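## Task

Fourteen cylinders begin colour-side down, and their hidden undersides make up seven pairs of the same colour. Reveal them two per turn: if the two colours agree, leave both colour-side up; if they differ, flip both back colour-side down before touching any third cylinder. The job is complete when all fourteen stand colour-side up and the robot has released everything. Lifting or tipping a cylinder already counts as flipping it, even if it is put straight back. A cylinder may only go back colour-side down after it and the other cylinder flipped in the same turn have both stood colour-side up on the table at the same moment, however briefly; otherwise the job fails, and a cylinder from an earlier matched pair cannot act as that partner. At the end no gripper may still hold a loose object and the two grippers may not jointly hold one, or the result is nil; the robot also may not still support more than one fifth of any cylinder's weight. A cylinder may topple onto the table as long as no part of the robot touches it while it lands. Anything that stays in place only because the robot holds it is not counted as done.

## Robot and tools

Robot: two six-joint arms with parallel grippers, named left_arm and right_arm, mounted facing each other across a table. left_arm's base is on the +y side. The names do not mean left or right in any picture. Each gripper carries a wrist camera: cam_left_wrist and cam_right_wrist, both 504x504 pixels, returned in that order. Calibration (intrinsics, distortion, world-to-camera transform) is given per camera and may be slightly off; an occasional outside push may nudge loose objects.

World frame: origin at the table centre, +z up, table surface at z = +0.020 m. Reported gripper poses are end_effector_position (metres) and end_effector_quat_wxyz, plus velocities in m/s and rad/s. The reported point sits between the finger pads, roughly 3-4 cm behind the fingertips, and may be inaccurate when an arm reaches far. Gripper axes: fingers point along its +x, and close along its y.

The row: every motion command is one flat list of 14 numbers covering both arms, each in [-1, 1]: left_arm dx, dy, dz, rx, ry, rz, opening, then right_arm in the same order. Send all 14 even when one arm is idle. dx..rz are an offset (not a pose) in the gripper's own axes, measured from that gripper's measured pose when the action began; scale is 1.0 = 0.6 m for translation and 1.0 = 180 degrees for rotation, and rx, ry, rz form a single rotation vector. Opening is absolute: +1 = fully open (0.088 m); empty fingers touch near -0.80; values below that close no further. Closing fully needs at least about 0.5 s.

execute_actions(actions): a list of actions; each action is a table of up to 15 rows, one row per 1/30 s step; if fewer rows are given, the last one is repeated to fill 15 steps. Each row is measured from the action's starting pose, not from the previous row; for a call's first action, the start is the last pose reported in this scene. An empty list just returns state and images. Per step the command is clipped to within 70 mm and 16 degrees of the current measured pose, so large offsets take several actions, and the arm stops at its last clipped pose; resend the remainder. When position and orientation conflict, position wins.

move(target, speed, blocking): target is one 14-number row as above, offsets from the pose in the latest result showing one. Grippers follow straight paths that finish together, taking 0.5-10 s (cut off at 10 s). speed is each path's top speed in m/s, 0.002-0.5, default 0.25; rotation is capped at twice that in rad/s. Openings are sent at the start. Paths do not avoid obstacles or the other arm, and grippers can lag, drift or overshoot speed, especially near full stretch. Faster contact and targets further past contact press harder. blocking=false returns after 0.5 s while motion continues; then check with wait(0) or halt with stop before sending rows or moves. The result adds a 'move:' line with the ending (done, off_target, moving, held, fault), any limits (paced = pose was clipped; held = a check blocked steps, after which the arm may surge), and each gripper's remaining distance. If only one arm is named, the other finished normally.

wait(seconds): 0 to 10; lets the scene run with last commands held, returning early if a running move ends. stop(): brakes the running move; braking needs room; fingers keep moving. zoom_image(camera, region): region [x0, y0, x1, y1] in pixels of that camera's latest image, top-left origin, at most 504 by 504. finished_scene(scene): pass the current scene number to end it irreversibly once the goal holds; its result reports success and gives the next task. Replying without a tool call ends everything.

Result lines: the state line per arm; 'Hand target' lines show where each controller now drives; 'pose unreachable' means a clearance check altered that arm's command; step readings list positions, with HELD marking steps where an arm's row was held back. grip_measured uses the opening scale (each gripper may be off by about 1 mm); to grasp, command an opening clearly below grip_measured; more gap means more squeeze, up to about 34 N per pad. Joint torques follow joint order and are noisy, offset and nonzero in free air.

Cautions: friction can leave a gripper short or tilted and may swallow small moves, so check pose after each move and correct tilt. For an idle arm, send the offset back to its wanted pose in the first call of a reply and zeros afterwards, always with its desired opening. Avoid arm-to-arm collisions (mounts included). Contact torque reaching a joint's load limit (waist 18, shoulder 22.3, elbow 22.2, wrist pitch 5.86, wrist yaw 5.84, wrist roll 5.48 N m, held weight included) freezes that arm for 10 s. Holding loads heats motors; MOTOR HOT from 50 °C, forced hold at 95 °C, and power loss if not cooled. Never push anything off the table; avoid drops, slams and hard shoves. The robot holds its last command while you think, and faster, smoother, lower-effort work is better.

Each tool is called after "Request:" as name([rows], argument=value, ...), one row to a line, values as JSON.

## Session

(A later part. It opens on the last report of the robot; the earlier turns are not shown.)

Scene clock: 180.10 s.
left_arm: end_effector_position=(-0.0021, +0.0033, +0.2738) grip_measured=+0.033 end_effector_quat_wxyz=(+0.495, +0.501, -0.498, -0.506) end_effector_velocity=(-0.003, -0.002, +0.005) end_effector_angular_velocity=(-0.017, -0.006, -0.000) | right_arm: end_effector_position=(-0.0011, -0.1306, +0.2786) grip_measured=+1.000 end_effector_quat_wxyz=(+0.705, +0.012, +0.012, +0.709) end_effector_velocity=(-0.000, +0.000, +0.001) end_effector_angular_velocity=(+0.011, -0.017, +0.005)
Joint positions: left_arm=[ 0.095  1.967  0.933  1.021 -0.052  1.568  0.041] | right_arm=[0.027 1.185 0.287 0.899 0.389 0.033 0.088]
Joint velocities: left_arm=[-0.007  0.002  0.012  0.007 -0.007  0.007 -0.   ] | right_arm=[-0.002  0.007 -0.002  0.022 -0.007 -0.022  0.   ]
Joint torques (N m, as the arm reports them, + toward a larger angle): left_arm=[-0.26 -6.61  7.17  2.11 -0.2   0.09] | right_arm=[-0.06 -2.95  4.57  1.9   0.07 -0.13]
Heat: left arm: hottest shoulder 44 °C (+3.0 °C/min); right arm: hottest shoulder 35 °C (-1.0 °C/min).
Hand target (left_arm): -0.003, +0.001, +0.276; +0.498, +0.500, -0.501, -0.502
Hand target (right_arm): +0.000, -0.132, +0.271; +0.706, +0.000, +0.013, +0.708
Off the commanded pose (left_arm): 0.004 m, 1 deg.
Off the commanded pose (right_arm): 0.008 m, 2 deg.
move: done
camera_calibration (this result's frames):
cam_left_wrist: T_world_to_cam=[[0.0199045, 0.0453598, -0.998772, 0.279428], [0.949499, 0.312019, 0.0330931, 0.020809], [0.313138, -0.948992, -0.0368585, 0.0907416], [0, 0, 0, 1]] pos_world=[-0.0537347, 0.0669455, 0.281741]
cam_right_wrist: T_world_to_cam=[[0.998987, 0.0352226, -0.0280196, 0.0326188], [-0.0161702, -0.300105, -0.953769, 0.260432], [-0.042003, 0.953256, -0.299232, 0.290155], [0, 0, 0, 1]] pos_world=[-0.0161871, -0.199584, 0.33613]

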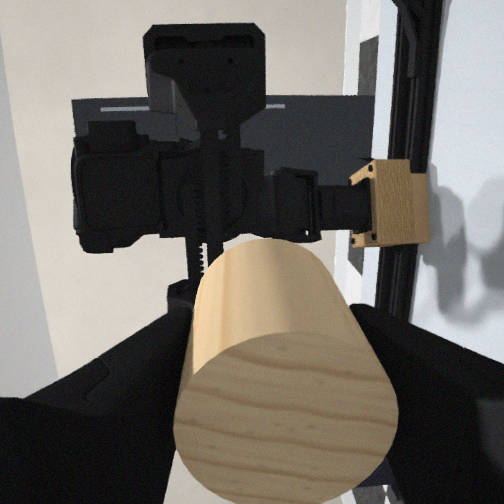

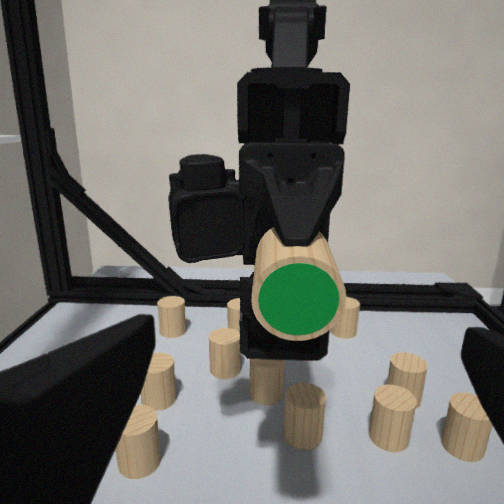

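Green; mismatch. Chain the whole thing.

Request:
move(target=[0,0,0,0,0,0,-0.3,0.148,-0.003,-0.011,-0.008,0,0,1], speed=0.1)

Request:
execute_actions([
  [[0,0,0,0,0,0,-0.3,0,0,0,0,0,0,-0.3]],
  [[0,0,0,0,0,0,-0.3,0,0,0,0,0,0,-0.3]],
  [[0,0,0,0,0,0,1,0,0,0,0,0,0,-0.3]],
])

Request:
move(target=[-0.1,0,0,0,0,0,1,-0.1,0,0,0,0,0,-0.3], speed=0.15)

Request:
move(target=[-0.15,0,0,0,0,0,1,0.108,0.05,-0.198,0,0.505,0,-0.3], speed=0.4)

Request:
move(target=[0,0,0,0,0,0,1,0.14,0,0,0,0,0,-0.3], speed=0.07)

Request:
execute_actions([
  [[0,0,0,0,0,0,1,0,0,0,0,0,0,0.5]],
])

Request:
wait(seconds=2)

Request:
execute_actions([
  [[0,0,0,0,0,0,1,0,0,0,0,0,0,-0.3]],
  [[0,0,0,0,0,0,1,0,0,0,0,0,0,-0.3]],
])

Request:
move(target=[0,0,0,0,0,0,1,-0.13,0,0,0,0,0,-0.3], speed=0.15)

Request:
move(target=[0,0,0,0,0,0.007,1,-0.19,-0.053,-0.06,0,-0.495,0,-0.3], speed=0.4)

Scene clock: 186.17 s.
left_arm: end_effector_position=(-0.0021, +0.0032, +0.2735) grip_measured=+0.033 end_effector_quat_wxyz=(+0.495, +0.501, -0.499, -0.506) end_effector_velocity=(-0.000, -0.000, +0.001) end_effector_angular_velocity=(+0.002, +0.007, +0.005) | right_arm: end_effector_position=(+0.0001, -0.0453, +0.2718) grip_measured=+1.000 end_effector_quat_wxyz=(+0.705, +0.004, +0.005, +0.709) end_effector_velocity=(-0.003, +0.002, -0.002) end_effector_angular_velocity=(-0.007, -0.009, +0.020)
Joint positions: left_arm=[ 0.095  1.968  0.933  1.022 -0.052  1.568  0.041] | right_arm=[-0.1    1.587  0.551  1.035  0.263  0.013  0.088]
Joint velocities: left_arm=[-0.002 -0.002  0.002 -0.007 -0.007 -0.007 -0.   ] | right_arm=[-0.002  0.007  0.007 -0.007 -0.022 -0.007  0.   ]
Joint torques (N m, as the arm reports them, + toward a larger angle): left_arm=[-0.05 -7.71  5.86  1.66  0.01 -0.01] | right_arm=[-0.16 -5.16  6.87  1.96 -0.09 -0.19]
Heat: left arm: hottest shoulder 44 °C (+3.0 °C/min); right arm: hottest shoulder 35 °C (-1.0 °C/min).
Hand target (left_arm): -0.002, +0.003, +0.274; +0.495, +0.501, -0.498, -0.506
Hand target (right_arm): -0.000, -0.042, +0.272; +0.705, +0.003, +0.002, +0.709
Off the commanded pose (left_arm): 0.000 m, 0 deg.
Off the commanded pose (right_arm): 0.004 m, 0 deg.
move: done
camera_calibration (this result's frames):
cam_left_wrist: T_world_to_cam=[[0.0202857, 0.0453562, -0.998765, 0.279182], [0.949488, 0.312015, 0.0334542, 0.0207708], [0.313147, -0.948994, -0.0367357, 0.0905677], [0, 0, 0, 1]] pos_world=[-0.053746, 0.0668047, 0.281469]
cam_right_wrist: T_world_to_cam=[[0.999372, 0.0344461, -0.00826352, 0.0228343], [0.00249068, -0.30103, -0.953612, 0.279496], [-0.0353358, 0.952992, -0.300927, 0.207327], [0, 0, 0, 1]] pos_world=[-0.01619, -0.114231, 0.32911]

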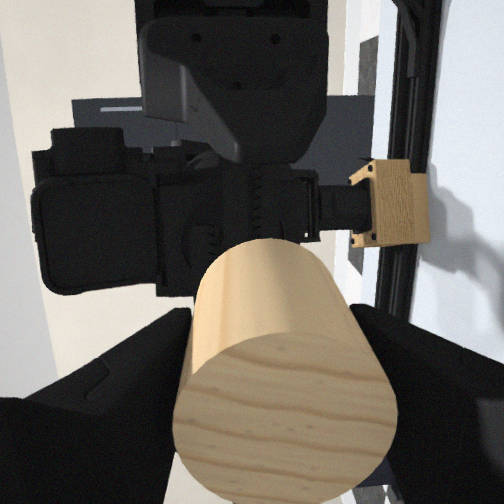

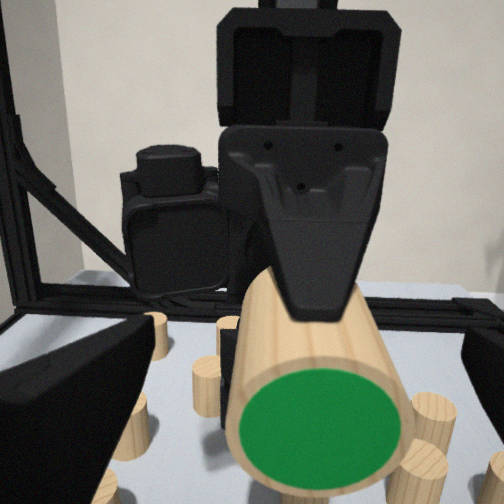

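Scene clock: 187.67 s.
left_arm: end_effector_position=(-0.0020, +0.0032, +0.2734) grip_measured=+1.000 end_effector_quat_wxyz=(+0.495, +0.501, -0.498, -0.506) end_effector_velocity=(+0.000, +0.000, -0.004) end_effector_angular_velocity=(+0.012, +0.007, -0.005) | right_arm: end_effector_position=(+0.0000, -0.0452, +0.2720) grip_measured=+0.024 end_effector_quat_wxyz=(+0.705, +0.005, +0.005, +0.709) end_effector_velocity=(+0.002, -0.000, -0.002) end_effector_angular_velocity=(-0.007, +0.005, -0.000)
Joint positions: left_arm=[ 0.095  1.969  0.933  1.022 -0.053  1.568  0.088] | right_arm=[-0.1    1.587  0.551  1.035  0.263  0.013  0.04 ]
Joint velocities: left_arm=[ 0.002  0.002 -0.002 -0.007  0.007 -0.007  0.   ] | right_arm=[-0.007 -0.002 -0.002 -0.007 -0.007  0.007 -0.   ]
Joint torques (N m, as the arm reports them, + toward a larger angle): left_arm=[-0.15 -7.43  5.88  1.75  0.02 -0.05] | right_arm=[ 0.07 -6.25  5.53  1.84  0.    0.01]
Heat: left arm: hottest shoulder 44 °C (+3.0 °C/min); right arm: hottest shoulder 35 °C (-2.0 °C/min).
Hand target (left_arm): -0.002, +0.003, +0.273; +0.495, +0.501, -0.498, -0.506
Hand target (right_arm): +0.000, -0.045, +0.272; +0.705, +0.005, +0.005, +0.709
Off the commanded pose (left_arm): 0.000 m, 0 deg.
Off the commanded pose (right_arm): 0.000 m, 0 deg.
Step readings (end_effector_position; steps 1 to 15: 1st action; 16 to 30: 2nd action; 31 to 45: 3rd action):
0: left_arm (-0.0021, +0.0032, +0.2735) | right_arm (+0.0001, -0.0453, +0.2718)
1: left_arm (-0.0021, +0.0032, +0.2735) | right_arm (+0.0001, -0.0453, +0.2718)
2: left_arm (-0.0021, +0.0032, +0.2735) | right_arm (+0.0001, -0.0453, +0.2718)
4: left_arm (-0.0021, +0.0032, +0.2735) | right_arm (+0.0001, -0.0453, +0.2718)
8: left_arm (-0.0021, +0.0032, +0.2735) | right_arm (+0.0001, -0.0453, +0.2718)
15: left_arm (-0.0020, +0.0032, +0.2734) | right_arm (-0.0000, -0.0452, +0.2720)
16: left_arm (-0.0020, +0.0032, +0.2734) | right_arm (-0.0000, -0.0452, +0.2720)
17: left_arm (-0.0020, +0.0032, +0.2734) | right_arm (-0.0000, -0.0452, +0.2720)
19: left_arm (-0.0020, +0.0032, +0.2734) | right_arm (-0.0000, -0.0452, +0.2720)
23: left_arm (-0.0020, +0.0032, +0.2734) | right_arm (+0.0000, -0.0452, +0.2720)
30: left_arm (-0.0020, +0.0032, +0.2734) | right_arm (+0.0000, -0.0452, +0.2720)
31: left_arm (-0.0020, +0.0032, +0.2734) | right_arm (+0.0000, -0.0452, +0.2720)
32: left_arm (-0.0020, +0.0032, +0.2734) | right_arm (+0.0000, -0.0452, +0.2720)
34: left_arm (-0.0020, +0.0032, +0.2734) | right_arm (+0.0000, -0.0452, +0.2720)
38: left_arm (-0.0020, +0.0032, +0.2734) | right_arm (+0.0000, -0.0452, +0.2720)
45: end_effector_position above
camera_calibration (this result's frames):
cam_left_wrist: T_world_to_cam=[[0.0202969, 0.0457439, -0.998747, 0.278987], [0.949368, 0.312364, 0.0336, 0.0206901], [0.31351, -0.94886, -0.0370878, 0.0906174], [0, 0, 0, 1]] pos_world=[-0.0537145, 0.0667585, 0.281303]
cam_right_wrist: T_world_to_cam=[[0.999372, 0.0344492, -0.00835209, 0.0228757], [0.00239407, -0.300679, -0.953722, 0.279704], [-0.0353663, 0.953103, -0.300572, 0.207217], [0, 0, 0, 1]] pos_world=[-0.0162024, -0.114186, 0.329235]

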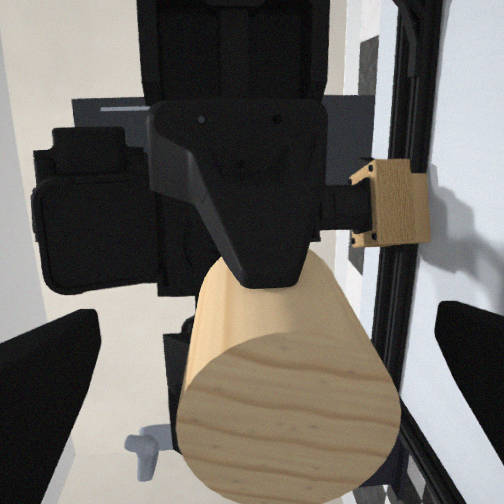

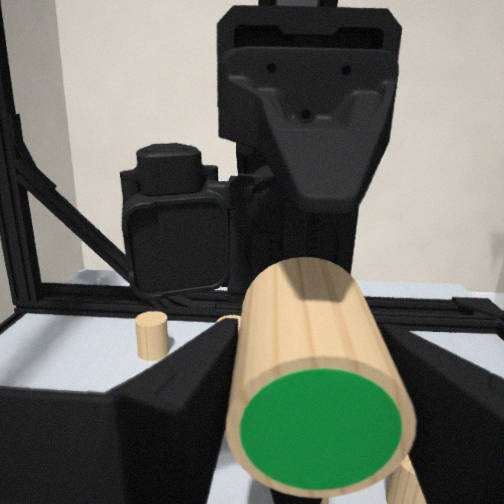

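Scene clock: 188.57 s.
left_arm: end_effector_position=(-0.0018, +0.0610, +0.2705) grip_measured=+1.000 end_effector_quat_wxyz=(+0.491, +0.502, -0.497, -0.509) end_effector_velocity=(+0.000, +0.003, -0.001) end_effector_angular_velocity=(+0.008, +0.021, +0.005) | right_arm: end_effector_position=(-0.0000, -0.1020, +0.2741) grip_measured=+0.024 end_effector_quat_wxyz=(+0.705, +0.007, +0.004, +0.709) end_effector_velocity=(-0.001, -0.003, -0.002) end_effector_angular_velocity=(-0.012, +0.003, +0.010)
Joint positions: left_arm=[ 0.087  1.802  0.682  1.097 -0.058  1.568  0.088] | right_arm=[-0.029  1.352  0.358  0.999  0.333  0.013  0.04 ]
Joint velocities: left_arm=[-0.002 -0.012 -0.012 -0.007 -0.007 -0.022  0.   ] | right_arm=[ 0.002 -0.017 -0.007 -0.022 -0.007  0.007  0.   ]
Joint torques (N m, as the arm reports them, + toward a larger angle): left_arm=[-0.3  -7.49  4.9   2.04 -0.21 -0.05] | right_arm=[ 0.16 -5.38  4.34  1.65  0.14  0.  ]
Heat: left arm: hottest shoulder 44 °C (+3.0 °C/min); right arm: hottest shoulder 35 °C (-2.0 °C/min).
Hand target (left_arm): -0.002, +0.063, +0.274; +0.495, +0.501, -0.498, -0.506
Hand target (right_arm): +0.000, -0.105, +0.272; +0.705, +0.005, +0.005, +0.709
Off the commanded pose (left_arm): 0.004 m, 1 deg.
Off the commanded pose (right_arm): 0.004 m, 0 deg.
move: done
camera_calibration (this result's frames):
cam_left_wrist: T_world_to_cam=[[0.0212337, 0.0555406, -0.998231, 0.272751], [0.950526, 0.308389, 0.0373774, 0.00170323], [0.309919, -0.949638, -0.0462445, 0.147781], [0, 0, 0, 1]] pos_world=[-0.0532105, 0.124664, 0.279039]
cam_right_wrist: T_world_to_cam=[[0.999331, 0.0352506, -0.00969623, 0.0253712], [0.00119429, -0.296549, -0.955017, 0.26545], [-0.0365404, 0.954367, -0.296393, 0.260943], [0, 0, 0, 1]] pos_world=[-0.0161363, -0.171211, 0.331097]

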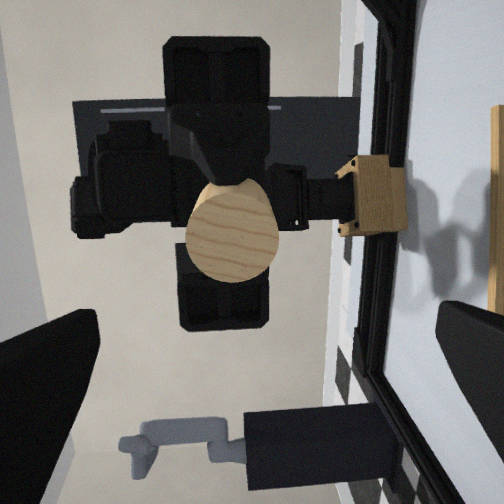

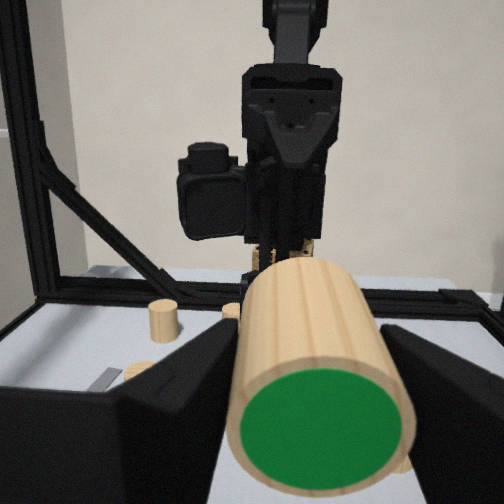

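Scene clock: 191.20 s.
left_arm: end_effector_position=(-0.0013, +0.1490, +0.2727) grip_measured=+1.000 end_effector_quat_wxyz=(+0.490, +0.502, -0.498, -0.510) end_effector_velocity=(+0.002, +0.001, -0.003) end_effector_angular_velocity=(+0.017, +0.006, +0.010) | right_arm: end_effector_position=(-0.0316, -0.0384, +0.1593) grip_measured=+0.024 end_effector_quat_wxyz=(+0.499, -0.499, +0.502, +0.500) end_effector_velocity=(+0.000, -0.002, -0.002) end_effector_angular_velocity=(-0.023, +0.002, -0.010)
Joint positions: left_arm=[ 0.063  1.485  0.341  1.121 -0.077  1.568  0.088] | right_arm=[-0.125  2.212  1.883 -1.243 -0.004  0.246  0.04 ]
Joint velocities: left_arm=[ 0.002 -0.007 -0.002 -0.022 -0.007 -0.007  0.   ] | right_arm=[-0.002  0.012  0.012 -0.022 -0.007  0.007 -0.   ]
Joint torques (N m, as the arm reports them, + toward a larger angle): left_arm=[-0.26 -4.95  4.84  1.61 -0.2  -0.06] | right_arm=[-0.18 -9.12  7.19 -0.1  -0.11 -0.14]
Heat: left arm: hottest shoulder 44 °C (+3.0 °C/min); right arm: hottest shoulder 35 °C (-2.0 °C/min).
Hand target (left_arm): -0.001, +0.151, +0.273; +0.491, +0.502, -0.497, -0.509
Hand target (right_arm): -0.031, -0.037, +0.155; +0.496, -0.501, +0.504, +0.498
Off the commanded pose (left_arm): 0.002 m, 0 deg.
Off the commanded pose (right_arm): 0.004 m, 1 deg.
move: done
camera_calibration (this result's frames):
cam_left_wrist: T_world_to_cam=[[0.0218895, 0.0554283, -0.998223, 0.270054], [0.951563, 0.30512, 0.0378087, -0.0256487], [0.306673, -0.9507, -0.0460646, 0.231419], [0, 0, 0, 1]] pos_world=[-0.0524748, 0.212867, 0.281204]
cam_right_wrist: T_world_to_cam=[[0.999449, 0.00200364, -0.0331462, 0.0560395], [0.0119306, -0.953195, 0.302122, -0.0504613], [-0.0309894, -0.302351, -0.952693, 0.2216], [0, 0, 0, 1]] pos_world=[-0.0485394, 0.0187894, 0.22822]

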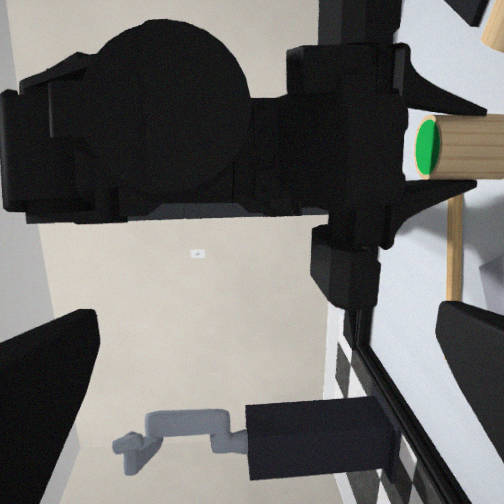

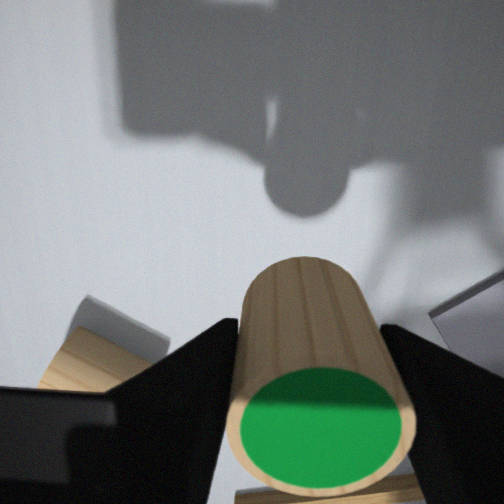

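Scene clock: 192.70 s.
left_arm: end_effector_position=(-0.0013, +0.1490, +0.2727) grip_measured=+1.000 end_effector_quat_wxyz=(+0.490, +0.502, -0.498, -0.510) end_effector_velocity=(+0.000, +0.001, -0.005) end_effector_angular_velocity=(+0.022, +0.005, +0.005) | right_arm: end_effector_position=(-0.0326, -0.0343, +0.0862) grip_measured=+0.024 end_effector_quat_wxyz=(+0.504, -0.491, +0.498, +0.507) end_effector_velocity=(-0.002, -0.003, +0.000) end_effector_angular_velocity=(-0.009, +0.005, +0.025)
Joint positions: left_arm=[ 0.063  1.485  0.341  1.121 -0.077  1.568  0.088] | right_arm=[-0.125  2.273  1.687 -0.961 -0.004  0.246  0.04 ]
Joint velocities: left_arm=[-0.002 -0.002 -0.002 -0.022 -0.007 -0.007  0.   ] | right_arm=[ 0.002 -0.002 -0.002 -0.007 -0.007 -0.022 -0.   ]
Joint torques (N m, as the arm reports them, + toward a larger angle): left_arm=[ 0.02 -3.93  5.45  1.74 -0.01 -0.03] | right_arm=[ 0.11 -9.24  3.77  0.56  0.    0.02]
Heat: left arm: hottest shoulder 43 °C (+2.0 °C/min); right arm: hottest shoulder 35 °C (-1.0 °C/min).
Hand target (left_arm): -0.001, +0.149, +0.273; +0.490, +0.502, -0.498, -0.510
Hand target (right_arm): -0.032, -0.039, +0.076; +0.499, -0.499, +0.502, +0.500
Off the commanded pose (left_arm): 0.000 m, 0 deg.
Off the commanded pose (right_arm): 0.012 m, 1 deg.
move: off_target (right_arm)
camera_calibration (this result's frames):
cam_left_wrist: T_world_to_cam=[[0.0218895, 0.0554283, -0.998223, 0.270054], [0.951563, 0.30512, 0.0378087, -0.0256487], [0.306673, -0.9507, -0.0460646, 0.231419], [0, 0, 0, 1]] pos_world=[-0.0524748, 0.212867, 0.281204]
cam_right_wrist: T_world_to_cam=[[0.99923, 0.00288694, -0.0391365, 0.0551526], [0.0136887, -0.960292, 0.278662, -0.0226536], [-0.036778, -0.278983, -0.959592, 0.154348], [0, 0, 0, 1]] pos_world=[-0.0491234, 0.021147, 0.156582]

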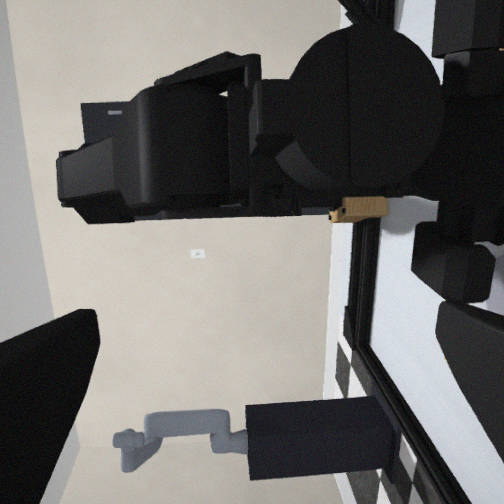

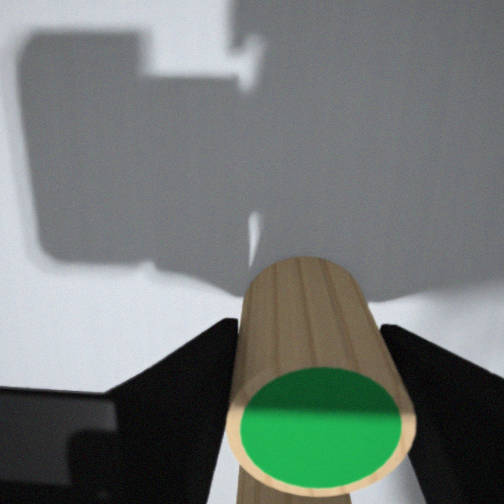

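Scene clock: 193.20 s.
left_arm: end_effector_position=(-0.0013, +0.1490, +0.2727) grip_measured=+1.000 end_effector_quat_wxyz=(+0.490, +0.502, -0.498, -0.510) end_effector_velocity=(+0.002, +0.001, -0.002) end_effector_angular_velocity=(+0.007, -0.008, +0.010) | right_arm: end_effector_position=(-0.0327, -0.0342, +0.0862) grip_measured=+0.493 end_effector_quat_wxyz=(+0.504, -0.491, +0.497, +0.508) end_effector_velocity=(-0.002, -0.001, -0.001) end_effector_angular_velocity=(-0.003, +0.022, +0.005)
Joint positions: left_arm=[ 0.063  1.485  0.341  1.121 -0.077  1.568  0.088] | right_arm=[-0.125  2.273  1.687 -0.96  -0.004  0.246  0.063]
Joint velocities: left_arm=[ 0.002 -0.002 -0.002 -0.007 -0.007  0.007  0.   ] | right_arm=[-0.002 -0.002 -0.007  0.007 -0.022 -0.007  0.003]
Joint torques (N m, as the arm reports them, + toward a larger angle): left_arm=[-0.1  -4.07  5.52  1.74  0.   -0.08] | right_arm=[  0.01 -11.08   5.38   0.11   0.    -0.01]
Heat: left arm: hottest shoulder 43 °C (+2.0 °C/min); right arm: hottest shoulder 36 °C (+0.0 °C/min).
Hand target (left_arm): -0.001, +0.149, +0.273; +0.490, +0.502, -0.498, -0.510
Hand target (right_arm): -0.033, -0.034, +0.086; +0.504, -0.491, +0.497, +0.507
Off the commanded pose (left_arm): 0.000 m, 0 deg.
Off the commanded pose (right_arm): 0.000 m, 0 deg.
Step readings (end_effector_position):
0: left_arm (-0.0013, +0.1490, +0.2727) | right_arm (-0.0326, -0.0343, +0.0862)
1: left_arm (-0.0013, +0.1490, +0.2727) | right_arm (-0.0326, -0.0343, +0.0862)
2: left_arm (-0.0013, +0.1490, +0.2727) | right_arm (-0.0326, -0.0343, +0.0862)
4: left_arm (-0.0013, +0.1490, +0.2727) | right_arm (-0.0327, -0.0342, +0.0862)
8: left_arm (-0.0013, +0.1490, +0.2727) | right_arm (-0.0327, -0.0342, +0.0862)
15: end_effector_position above
camera_calibration (this result's frames):
cam_left_wrist: T_world_to_cam=[[0.0218895, 0.0554283, -0.998223, 0.270054], [0.951563, 0.30512, 0.0378087, -0.0256487], [0.306673, -0.9507, -0.0460646, 0.231419], [0, 0, 0, 1]] pos_world=[-0.0524748, 0.212867, 0.281204]
cam_right_wrist: T_world_to_cam=[[0.999223, 0.00291599, -0.0393177, 0.0552086], [0.0137398, -0.960498, 0.277948, -0.0224429], [-0.0369541, -0.278272, -0.959791, 0.154431], [0, 0, 0, 1]] pos_world=[-0.0491505, 0.0212564, 0.15663]

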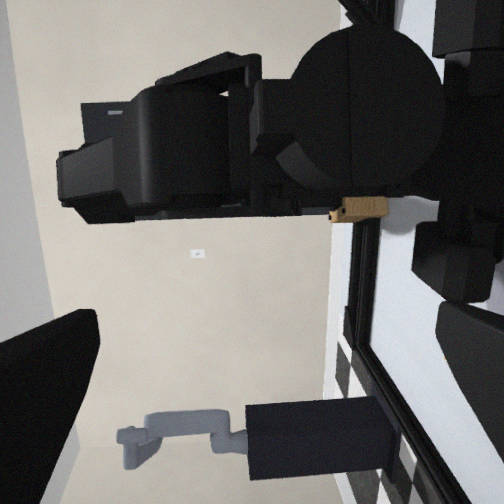

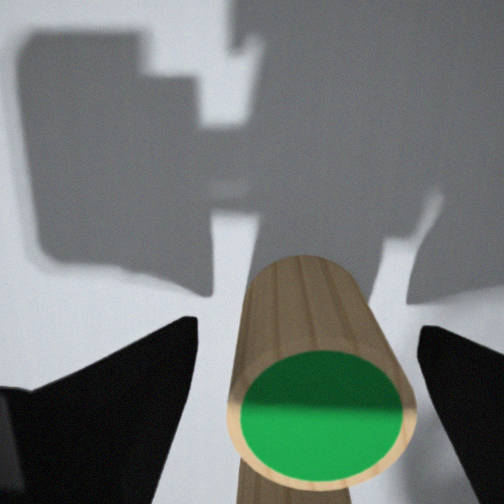

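Scene clock: 195.20 s.
left_arm: end_effector_position=(-0.0013, +0.1490, +0.2726) grip_measured=+1.000 end_effector_quat_wxyz=(+0.490, +0.502, -0.498, -0.510) end_effector_velocity=(+0.000, +0.001, +0.000) end_effector_angular_velocity=(+0.003, +0.007, +0.005) | right_arm: end_effector_position=(-0.0327, -0.0342, +0.0862) grip_measured=+0.500 end_effector_quat_wxyz=(+0.504, -0.491, +0.497, +0.508) end_effector_velocity=(+0.001, -0.005, +0.000) end_effector_angular_velocity=(-0.023, +0.001, +0.020)
Joint positions: left_arm=[ 0.063  1.486  0.341  1.121 -0.077  1.568  0.088] | right_arm=[-0.125  2.273  1.687 -0.96  -0.004  0.246  0.063]
Joint velocities: left_arm=[-0.002 -0.007 -0.002 -0.007 -0.007 -0.007  0.   ] | right_arm=[-0.002 -0.002 -0.002 -0.022 -0.007 -0.022 -0.   ]
Joint torques (N m, as the arm reports them, + toward a larger angle): left_arm=[ 0.   -4.02  5.56  1.75  0.   -0.05] | right_arm=[  0.07 -11.08   5.39   0.11   0.01  -0.02]
Heat: left arm: hottest shoulder 43 °C (+2.0 °C/min); right arm: hottest shoulder 36 °C (+0.0 °C/min).
Hand target (left_arm): -0.001, +0.149, +0.273; +0.490, +0.502, -0.498, -0.510
Hand target (right_arm): -0.033, -0.034, +0.086; +0.504, -0.491, +0.498, +0.507
Off the commanded pose (left_arm): 0.000 m, 0 deg.
Off the commanded pose (right_arm): 0.000 m, 0 deg.
wait: 2.00 s; at rest by 0.17 s
camera_calibration (this result's frames):
cam_left_wrist: T_world_to_cam=[[0.021925, 0.0558074, -0.998201, 0.269859], [0.951562, 0.305105, 0.0379585, -0.0256734], [0.306675, -0.950682, -0.0464148, 0.231484], [0, 0, 0, 1]] pos_world=[-0.0524772, 0.212841, 0.281092]
cam_right_wrist: T_world_to_cam=[[0.999223, 0.00291599, -0.0393177, 0.0552086], [0.0137398, -0.960498, 0.277948, -0.0224429], [-0.0369541, -0.278272, -0.959791, 0.154431], [0, 0, 0, 1]] pos_world=[-0.0491505, 0.0212564, 0.15663]

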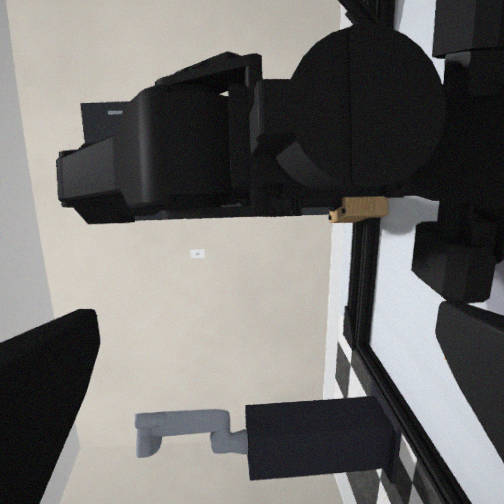

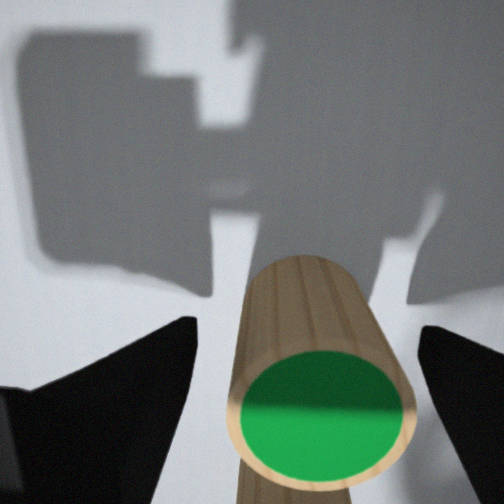

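Scene clock: 196.20 s.
left_arm: end_effector_position=(-0.0013, +0.1490, +0.2726) grip_measured=+1.000 end_effector_quat_wxyz=(+0.490, +0.502, -0.498, -0.510) end_effector_velocity=(+0.000, +0.002, -0.003) end_effector_angular_velocity=(+0.012, +0.021, +0.005) | right_arm: end_effector_position=(-0.0328, -0.0342, +0.0862) grip_measured=+0.024 end_effector_quat_wxyz=(+0.504, -0.491, +0.498, +0.508) end_effector_velocity=(-0.002, -0.003, +0.000) end_effector_angular_velocity=(-0.012, +0.020, -0.009)
Joint positions: left_arm=[ 0.063  1.486  0.341  1.121 -0.077  1.568  0.088] | right_arm=[-0.125  2.273  1.687 -0.96  -0.006  0.246  0.04 ]
Joint velocities: left_arm=[-0.002 -0.002 -0.007 -0.007 -0.007 -0.022  0.   ] | right_arm=[-0.002 -0.002 -0.002 -0.007 -0.022  0.007  0.   ]
Joint torques (N m, as the arm reports them, + toward a larger angle): left_arm=[ 0.09 -3.99  5.51  1.75 -0.04 -0.05] | right_arm=[  0.06 -11.1    5.38   0.14   0.    -0.02]
Heat: left arm: hottest shoulder 43 °C (+2.0 °C/min); right arm: hottest shoulder 37 °C (+1.0 °C/min).
Hand target (left_arm): -0.001, +0.149, +0.273; +0.490, +0.502, -0.498, -0.510
Hand target (right_arm): -0.033, -0.034, +0.086; +0.504, -0.491, +0.498, +0.508
Off the commanded pose (left_arm): 0.000 m, 0 deg.
Off the commanded pose (right_arm): 0.000 m, 0 deg.
Step readings (end_effector_position; steps 1 to 15: 1st action; 16 to 30: 2nd action):
0: left_arm (-0.0013, +0.1490, +0.2726) | right_arm (-0.0327, -0.0342, +0.0862)
1: left_arm (-0.0013, +0.1490, +0.2726) | right_arm (-0.0327, -0.0342, +0.0862)
2: left_arm (-0.0013, +0.1490, +0.2726) | right_arm (-0.0327, -0.0342, +0.0862)
4: left_arm (-0.0013, +0.1490, +0.2726) | right_arm (-0.0327, -0.0342, +0.0862)
8: left_arm (-0.0013, +0.1490, +0.2726) | right_arm (-0.0328, -0.0342, +0.0862)
15: left_arm (-0.0013, +0.1490, +0.2726) | right_arm (-0.0328, -0.0342, +0.0862)
16: left_arm (-0.0013, +0.1490, +0.2726) | right_arm (-0.0328, -0.0342, +0.0862)
17: left_arm (-0.0013, +0.1490, +0.2726) | right_arm (-0.0328, -0.0342, +0.0862)
19: left_arm (-0.0013, +0.1490, +0.2726) | right_arm (-0.0328, -0.0342, +0.0862)
23: left_arm (-0.0013, +0.1490, +0.2726) | right_arm (-0.0328, -0.0342, +0.0862)
30: end_effector_position above
camera_calibration (this result's frames):
cam_left_wrist: T_world_to_cam=[[0.021925, 0.0558074, -0.998201, 0.269859], [0.951562, 0.305105, 0.0379585, -0.0256734], [0.306675, -0.950682, -0.0464148, 0.231484], [0, 0, 0, 1]] pos_world=[-0.0524772, 0.212841, 0.281092]
cam_right_wrist: T_world_to_cam=[[0.999178, 0.00293368, -0.0404281, 0.0554707], [0.0140761, -0.960421, 0.278197, -0.0224885], [-0.0380119, -0.278537, -0.959673, 0.15436], [0, 0, 0, 1]] pos_world=[-0.049241, 0.0212339, 0.156634]

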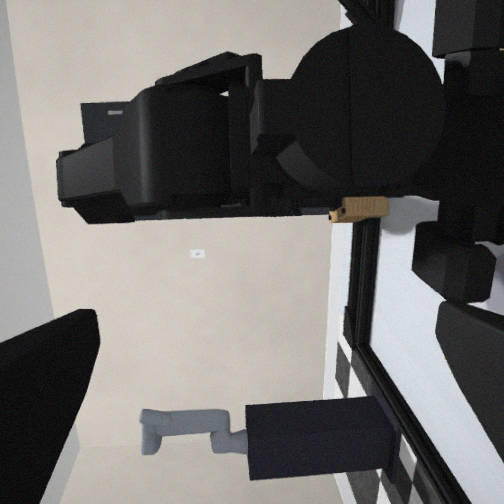

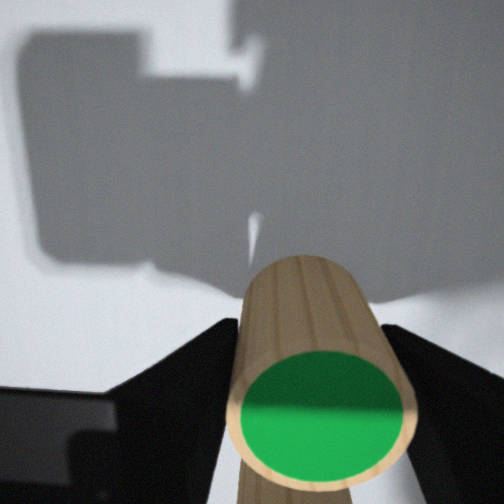

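Scene clock: 197.17 s.
left_arm: end_effector_position=(-0.0013, +0.1490, +0.2724) grip_measured=+1.000 end_effector_quat_wxyz=(+0.490, +0.502, -0.498, -0.510) end_effector_velocity=(-0.002, -0.000, +0.000) end_effector_angular_velocity=(+0.003, +0.007, -0.010) | right_arm: end_effector_position=(-0.0317, -0.0386, +0.1576) grip_measured=+0.024 end_effector_quat_wxyz=(+0.500, -0.496, +0.501, +0.503) end_effector_velocity=(-0.000, +0.000, +0.005) end_effector_angular_velocity=(-0.004, +0.007, -0.010)
Joint positions: left_arm=[ 0.063  1.486  0.34   1.121 -0.077  1.568  0.088] | right_arm=[-0.125  2.204  1.863 -1.223 -0.006  0.246  0.04 ]
Joint velocities: left_arm=[-0.002 -0.002  0.002 -0.007  0.007 -0.007  0.   ] | right_arm=[-0.002  0.002  0.022 -0.022 -0.007  0.007  0.   ]
Joint torques (N m, as the arm reports them, + toward a larger angle): left_arm=[ 0.   -3.99  5.42  1.74  0.01 -0.02] | right_arm=[ -0.03 -11.75   7.09  -0.06   0.01  -0.05]
Heat: left arm: hottest shoulder 43 °C (+2.0 °C/min); right arm: hottest shoulder 37 °C (+1.0 °C/min).
Hand target (left_arm): -0.001, +0.149, +0.272; +0.490, +0.502, -0.498, -0.510
Hand target (right_arm): -0.032, -0.036, +0.164; +0.504, -0.491, +0.498, +0.508
Off the commanded pose (left_arm): 0.000 m, 0 deg.
Off the commanded pose (right_arm): 0.007 m, 1 deg.
move: done
camera_calibration (this result's frames):
cam_left_wrist: T_world_to_cam=[[0.0219606, 0.0561865, -0.998179, 0.26965], [0.951561, 0.305091, 0.0381082, -0.0257371], [0.306676, -0.950664, -0.0467649, 0.231642], [0, 0, 0, 1]] pos_world=[-0.0524703, 0.212915, 0.280972]
cam_right_wrist: T_world_to_cam=[[0.99934, 0.00228058, -0.0362562, 0.0566119], [0.0128677, -0.955543, 0.294571, -0.0489936], [-0.0339726, -0.294844, -0.954941, 0.220465], [0, 0, 0, 1]] pos_world=[-0.0484543, 0.018058, 0.227015]

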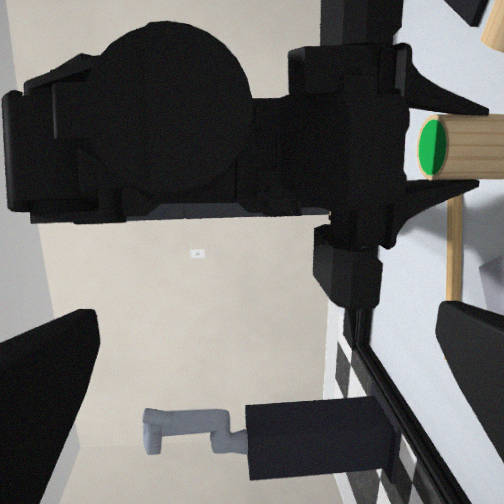

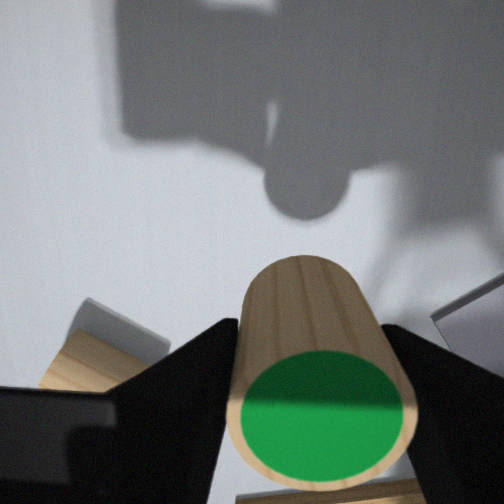

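Scene clock: 199.73 s.
left_arm: end_effector_position=(-0.0013, +0.1482, +0.2762) grip_measured=+1.000 end_effector_quat_wxyz=(+0.498, +0.494, -0.505, -0.503) end_effector_velocity=(+0.000, -0.001, -0.002) end_effector_angular_velocity=(+0.007, -0.008, +0.005) | right_arm: end_effector_position=(-0.0001, -0.0746, +0.2793) grip_measured=+0.024 end_effector_quat_wxyz=(+0.704, +0.012, +0.008, +0.710) end_effector_velocity=(+0.002, -0.001, -0.006) end_effector_angular_velocity=(-0.012, +0.004, +0.000)
Joint positions: left_arm=[ 0.063  1.505  0.338  1.174 -0.077  1.568  0.088] | right_arm=[-0.068  1.451  0.458  1.     0.294  0.026  0.04 ]
Joint velocities: left_arm=[-0.002  0.002  0.002 -0.007 -0.007  0.007  0.   ] | right_arm=[-0.007  0.007 -0.012  0.007 -0.007  0.007 -0.   ]
Joint torques (N m, as the arm reports them, + toward a larger angle): left_arm=[ 0.03 -3.3   4.77  2.03 -0.03 -0.01] | right_arm=[-0.16 -4.49  4.18  2.05  0.03 -0.23]
Heat: left arm: hottest shoulder 42 °C (+0.0 °C/min); right arm: hottest shoulder 37 °C (+1.0 °C/min).
Hand target (left_arm): -0.001, +0.149, +0.273; +0.496, +0.496, -0.503, -0.505
Hand target (right_arm): +0.001, -0.076, +0.272; +0.706, +0.002, +0.009, +0.709
Off the commanded pose (left_arm): 0.004 m, 1 deg.
Off the commanded pose (right_arm): 0.008 m, 2 deg.
move: done
camera_calibration (this result's frames):
cam_left_wrist: T_world_to_cam=[[0.0190786, 0.0254554, -0.999494, 0.278381], [0.951653, 0.306076, 0.0259607, -0.0223459], [0.306582, -0.951667, -0.0183851, 0.223366], [0, 0, 0, 1]] pos_world=[-0.0525258, 0.212324, 0.282927]
cam_right_wrist: T_world_to_cam=[[0.999064, 0.0365034, -0.0231979, 0.0284332], [-0.0114431, -0.294152, -0.95569, 0.278894], [-0.0417096, 0.955061, -0.293459, 0.235561], [0, 0, 0, 1]] pos_world=[-0.01539, -0.143976, 0.336323]

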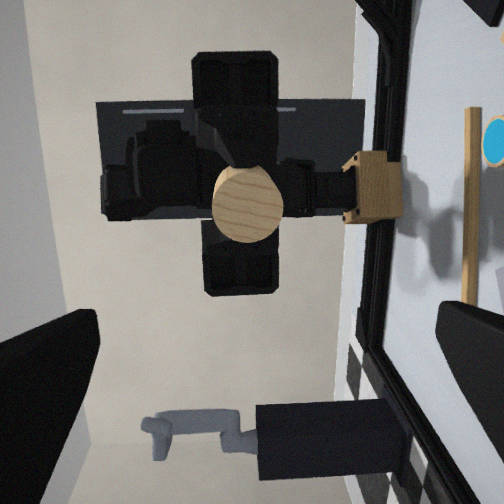

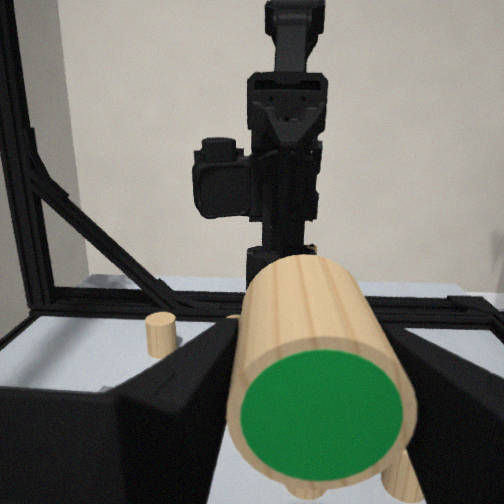

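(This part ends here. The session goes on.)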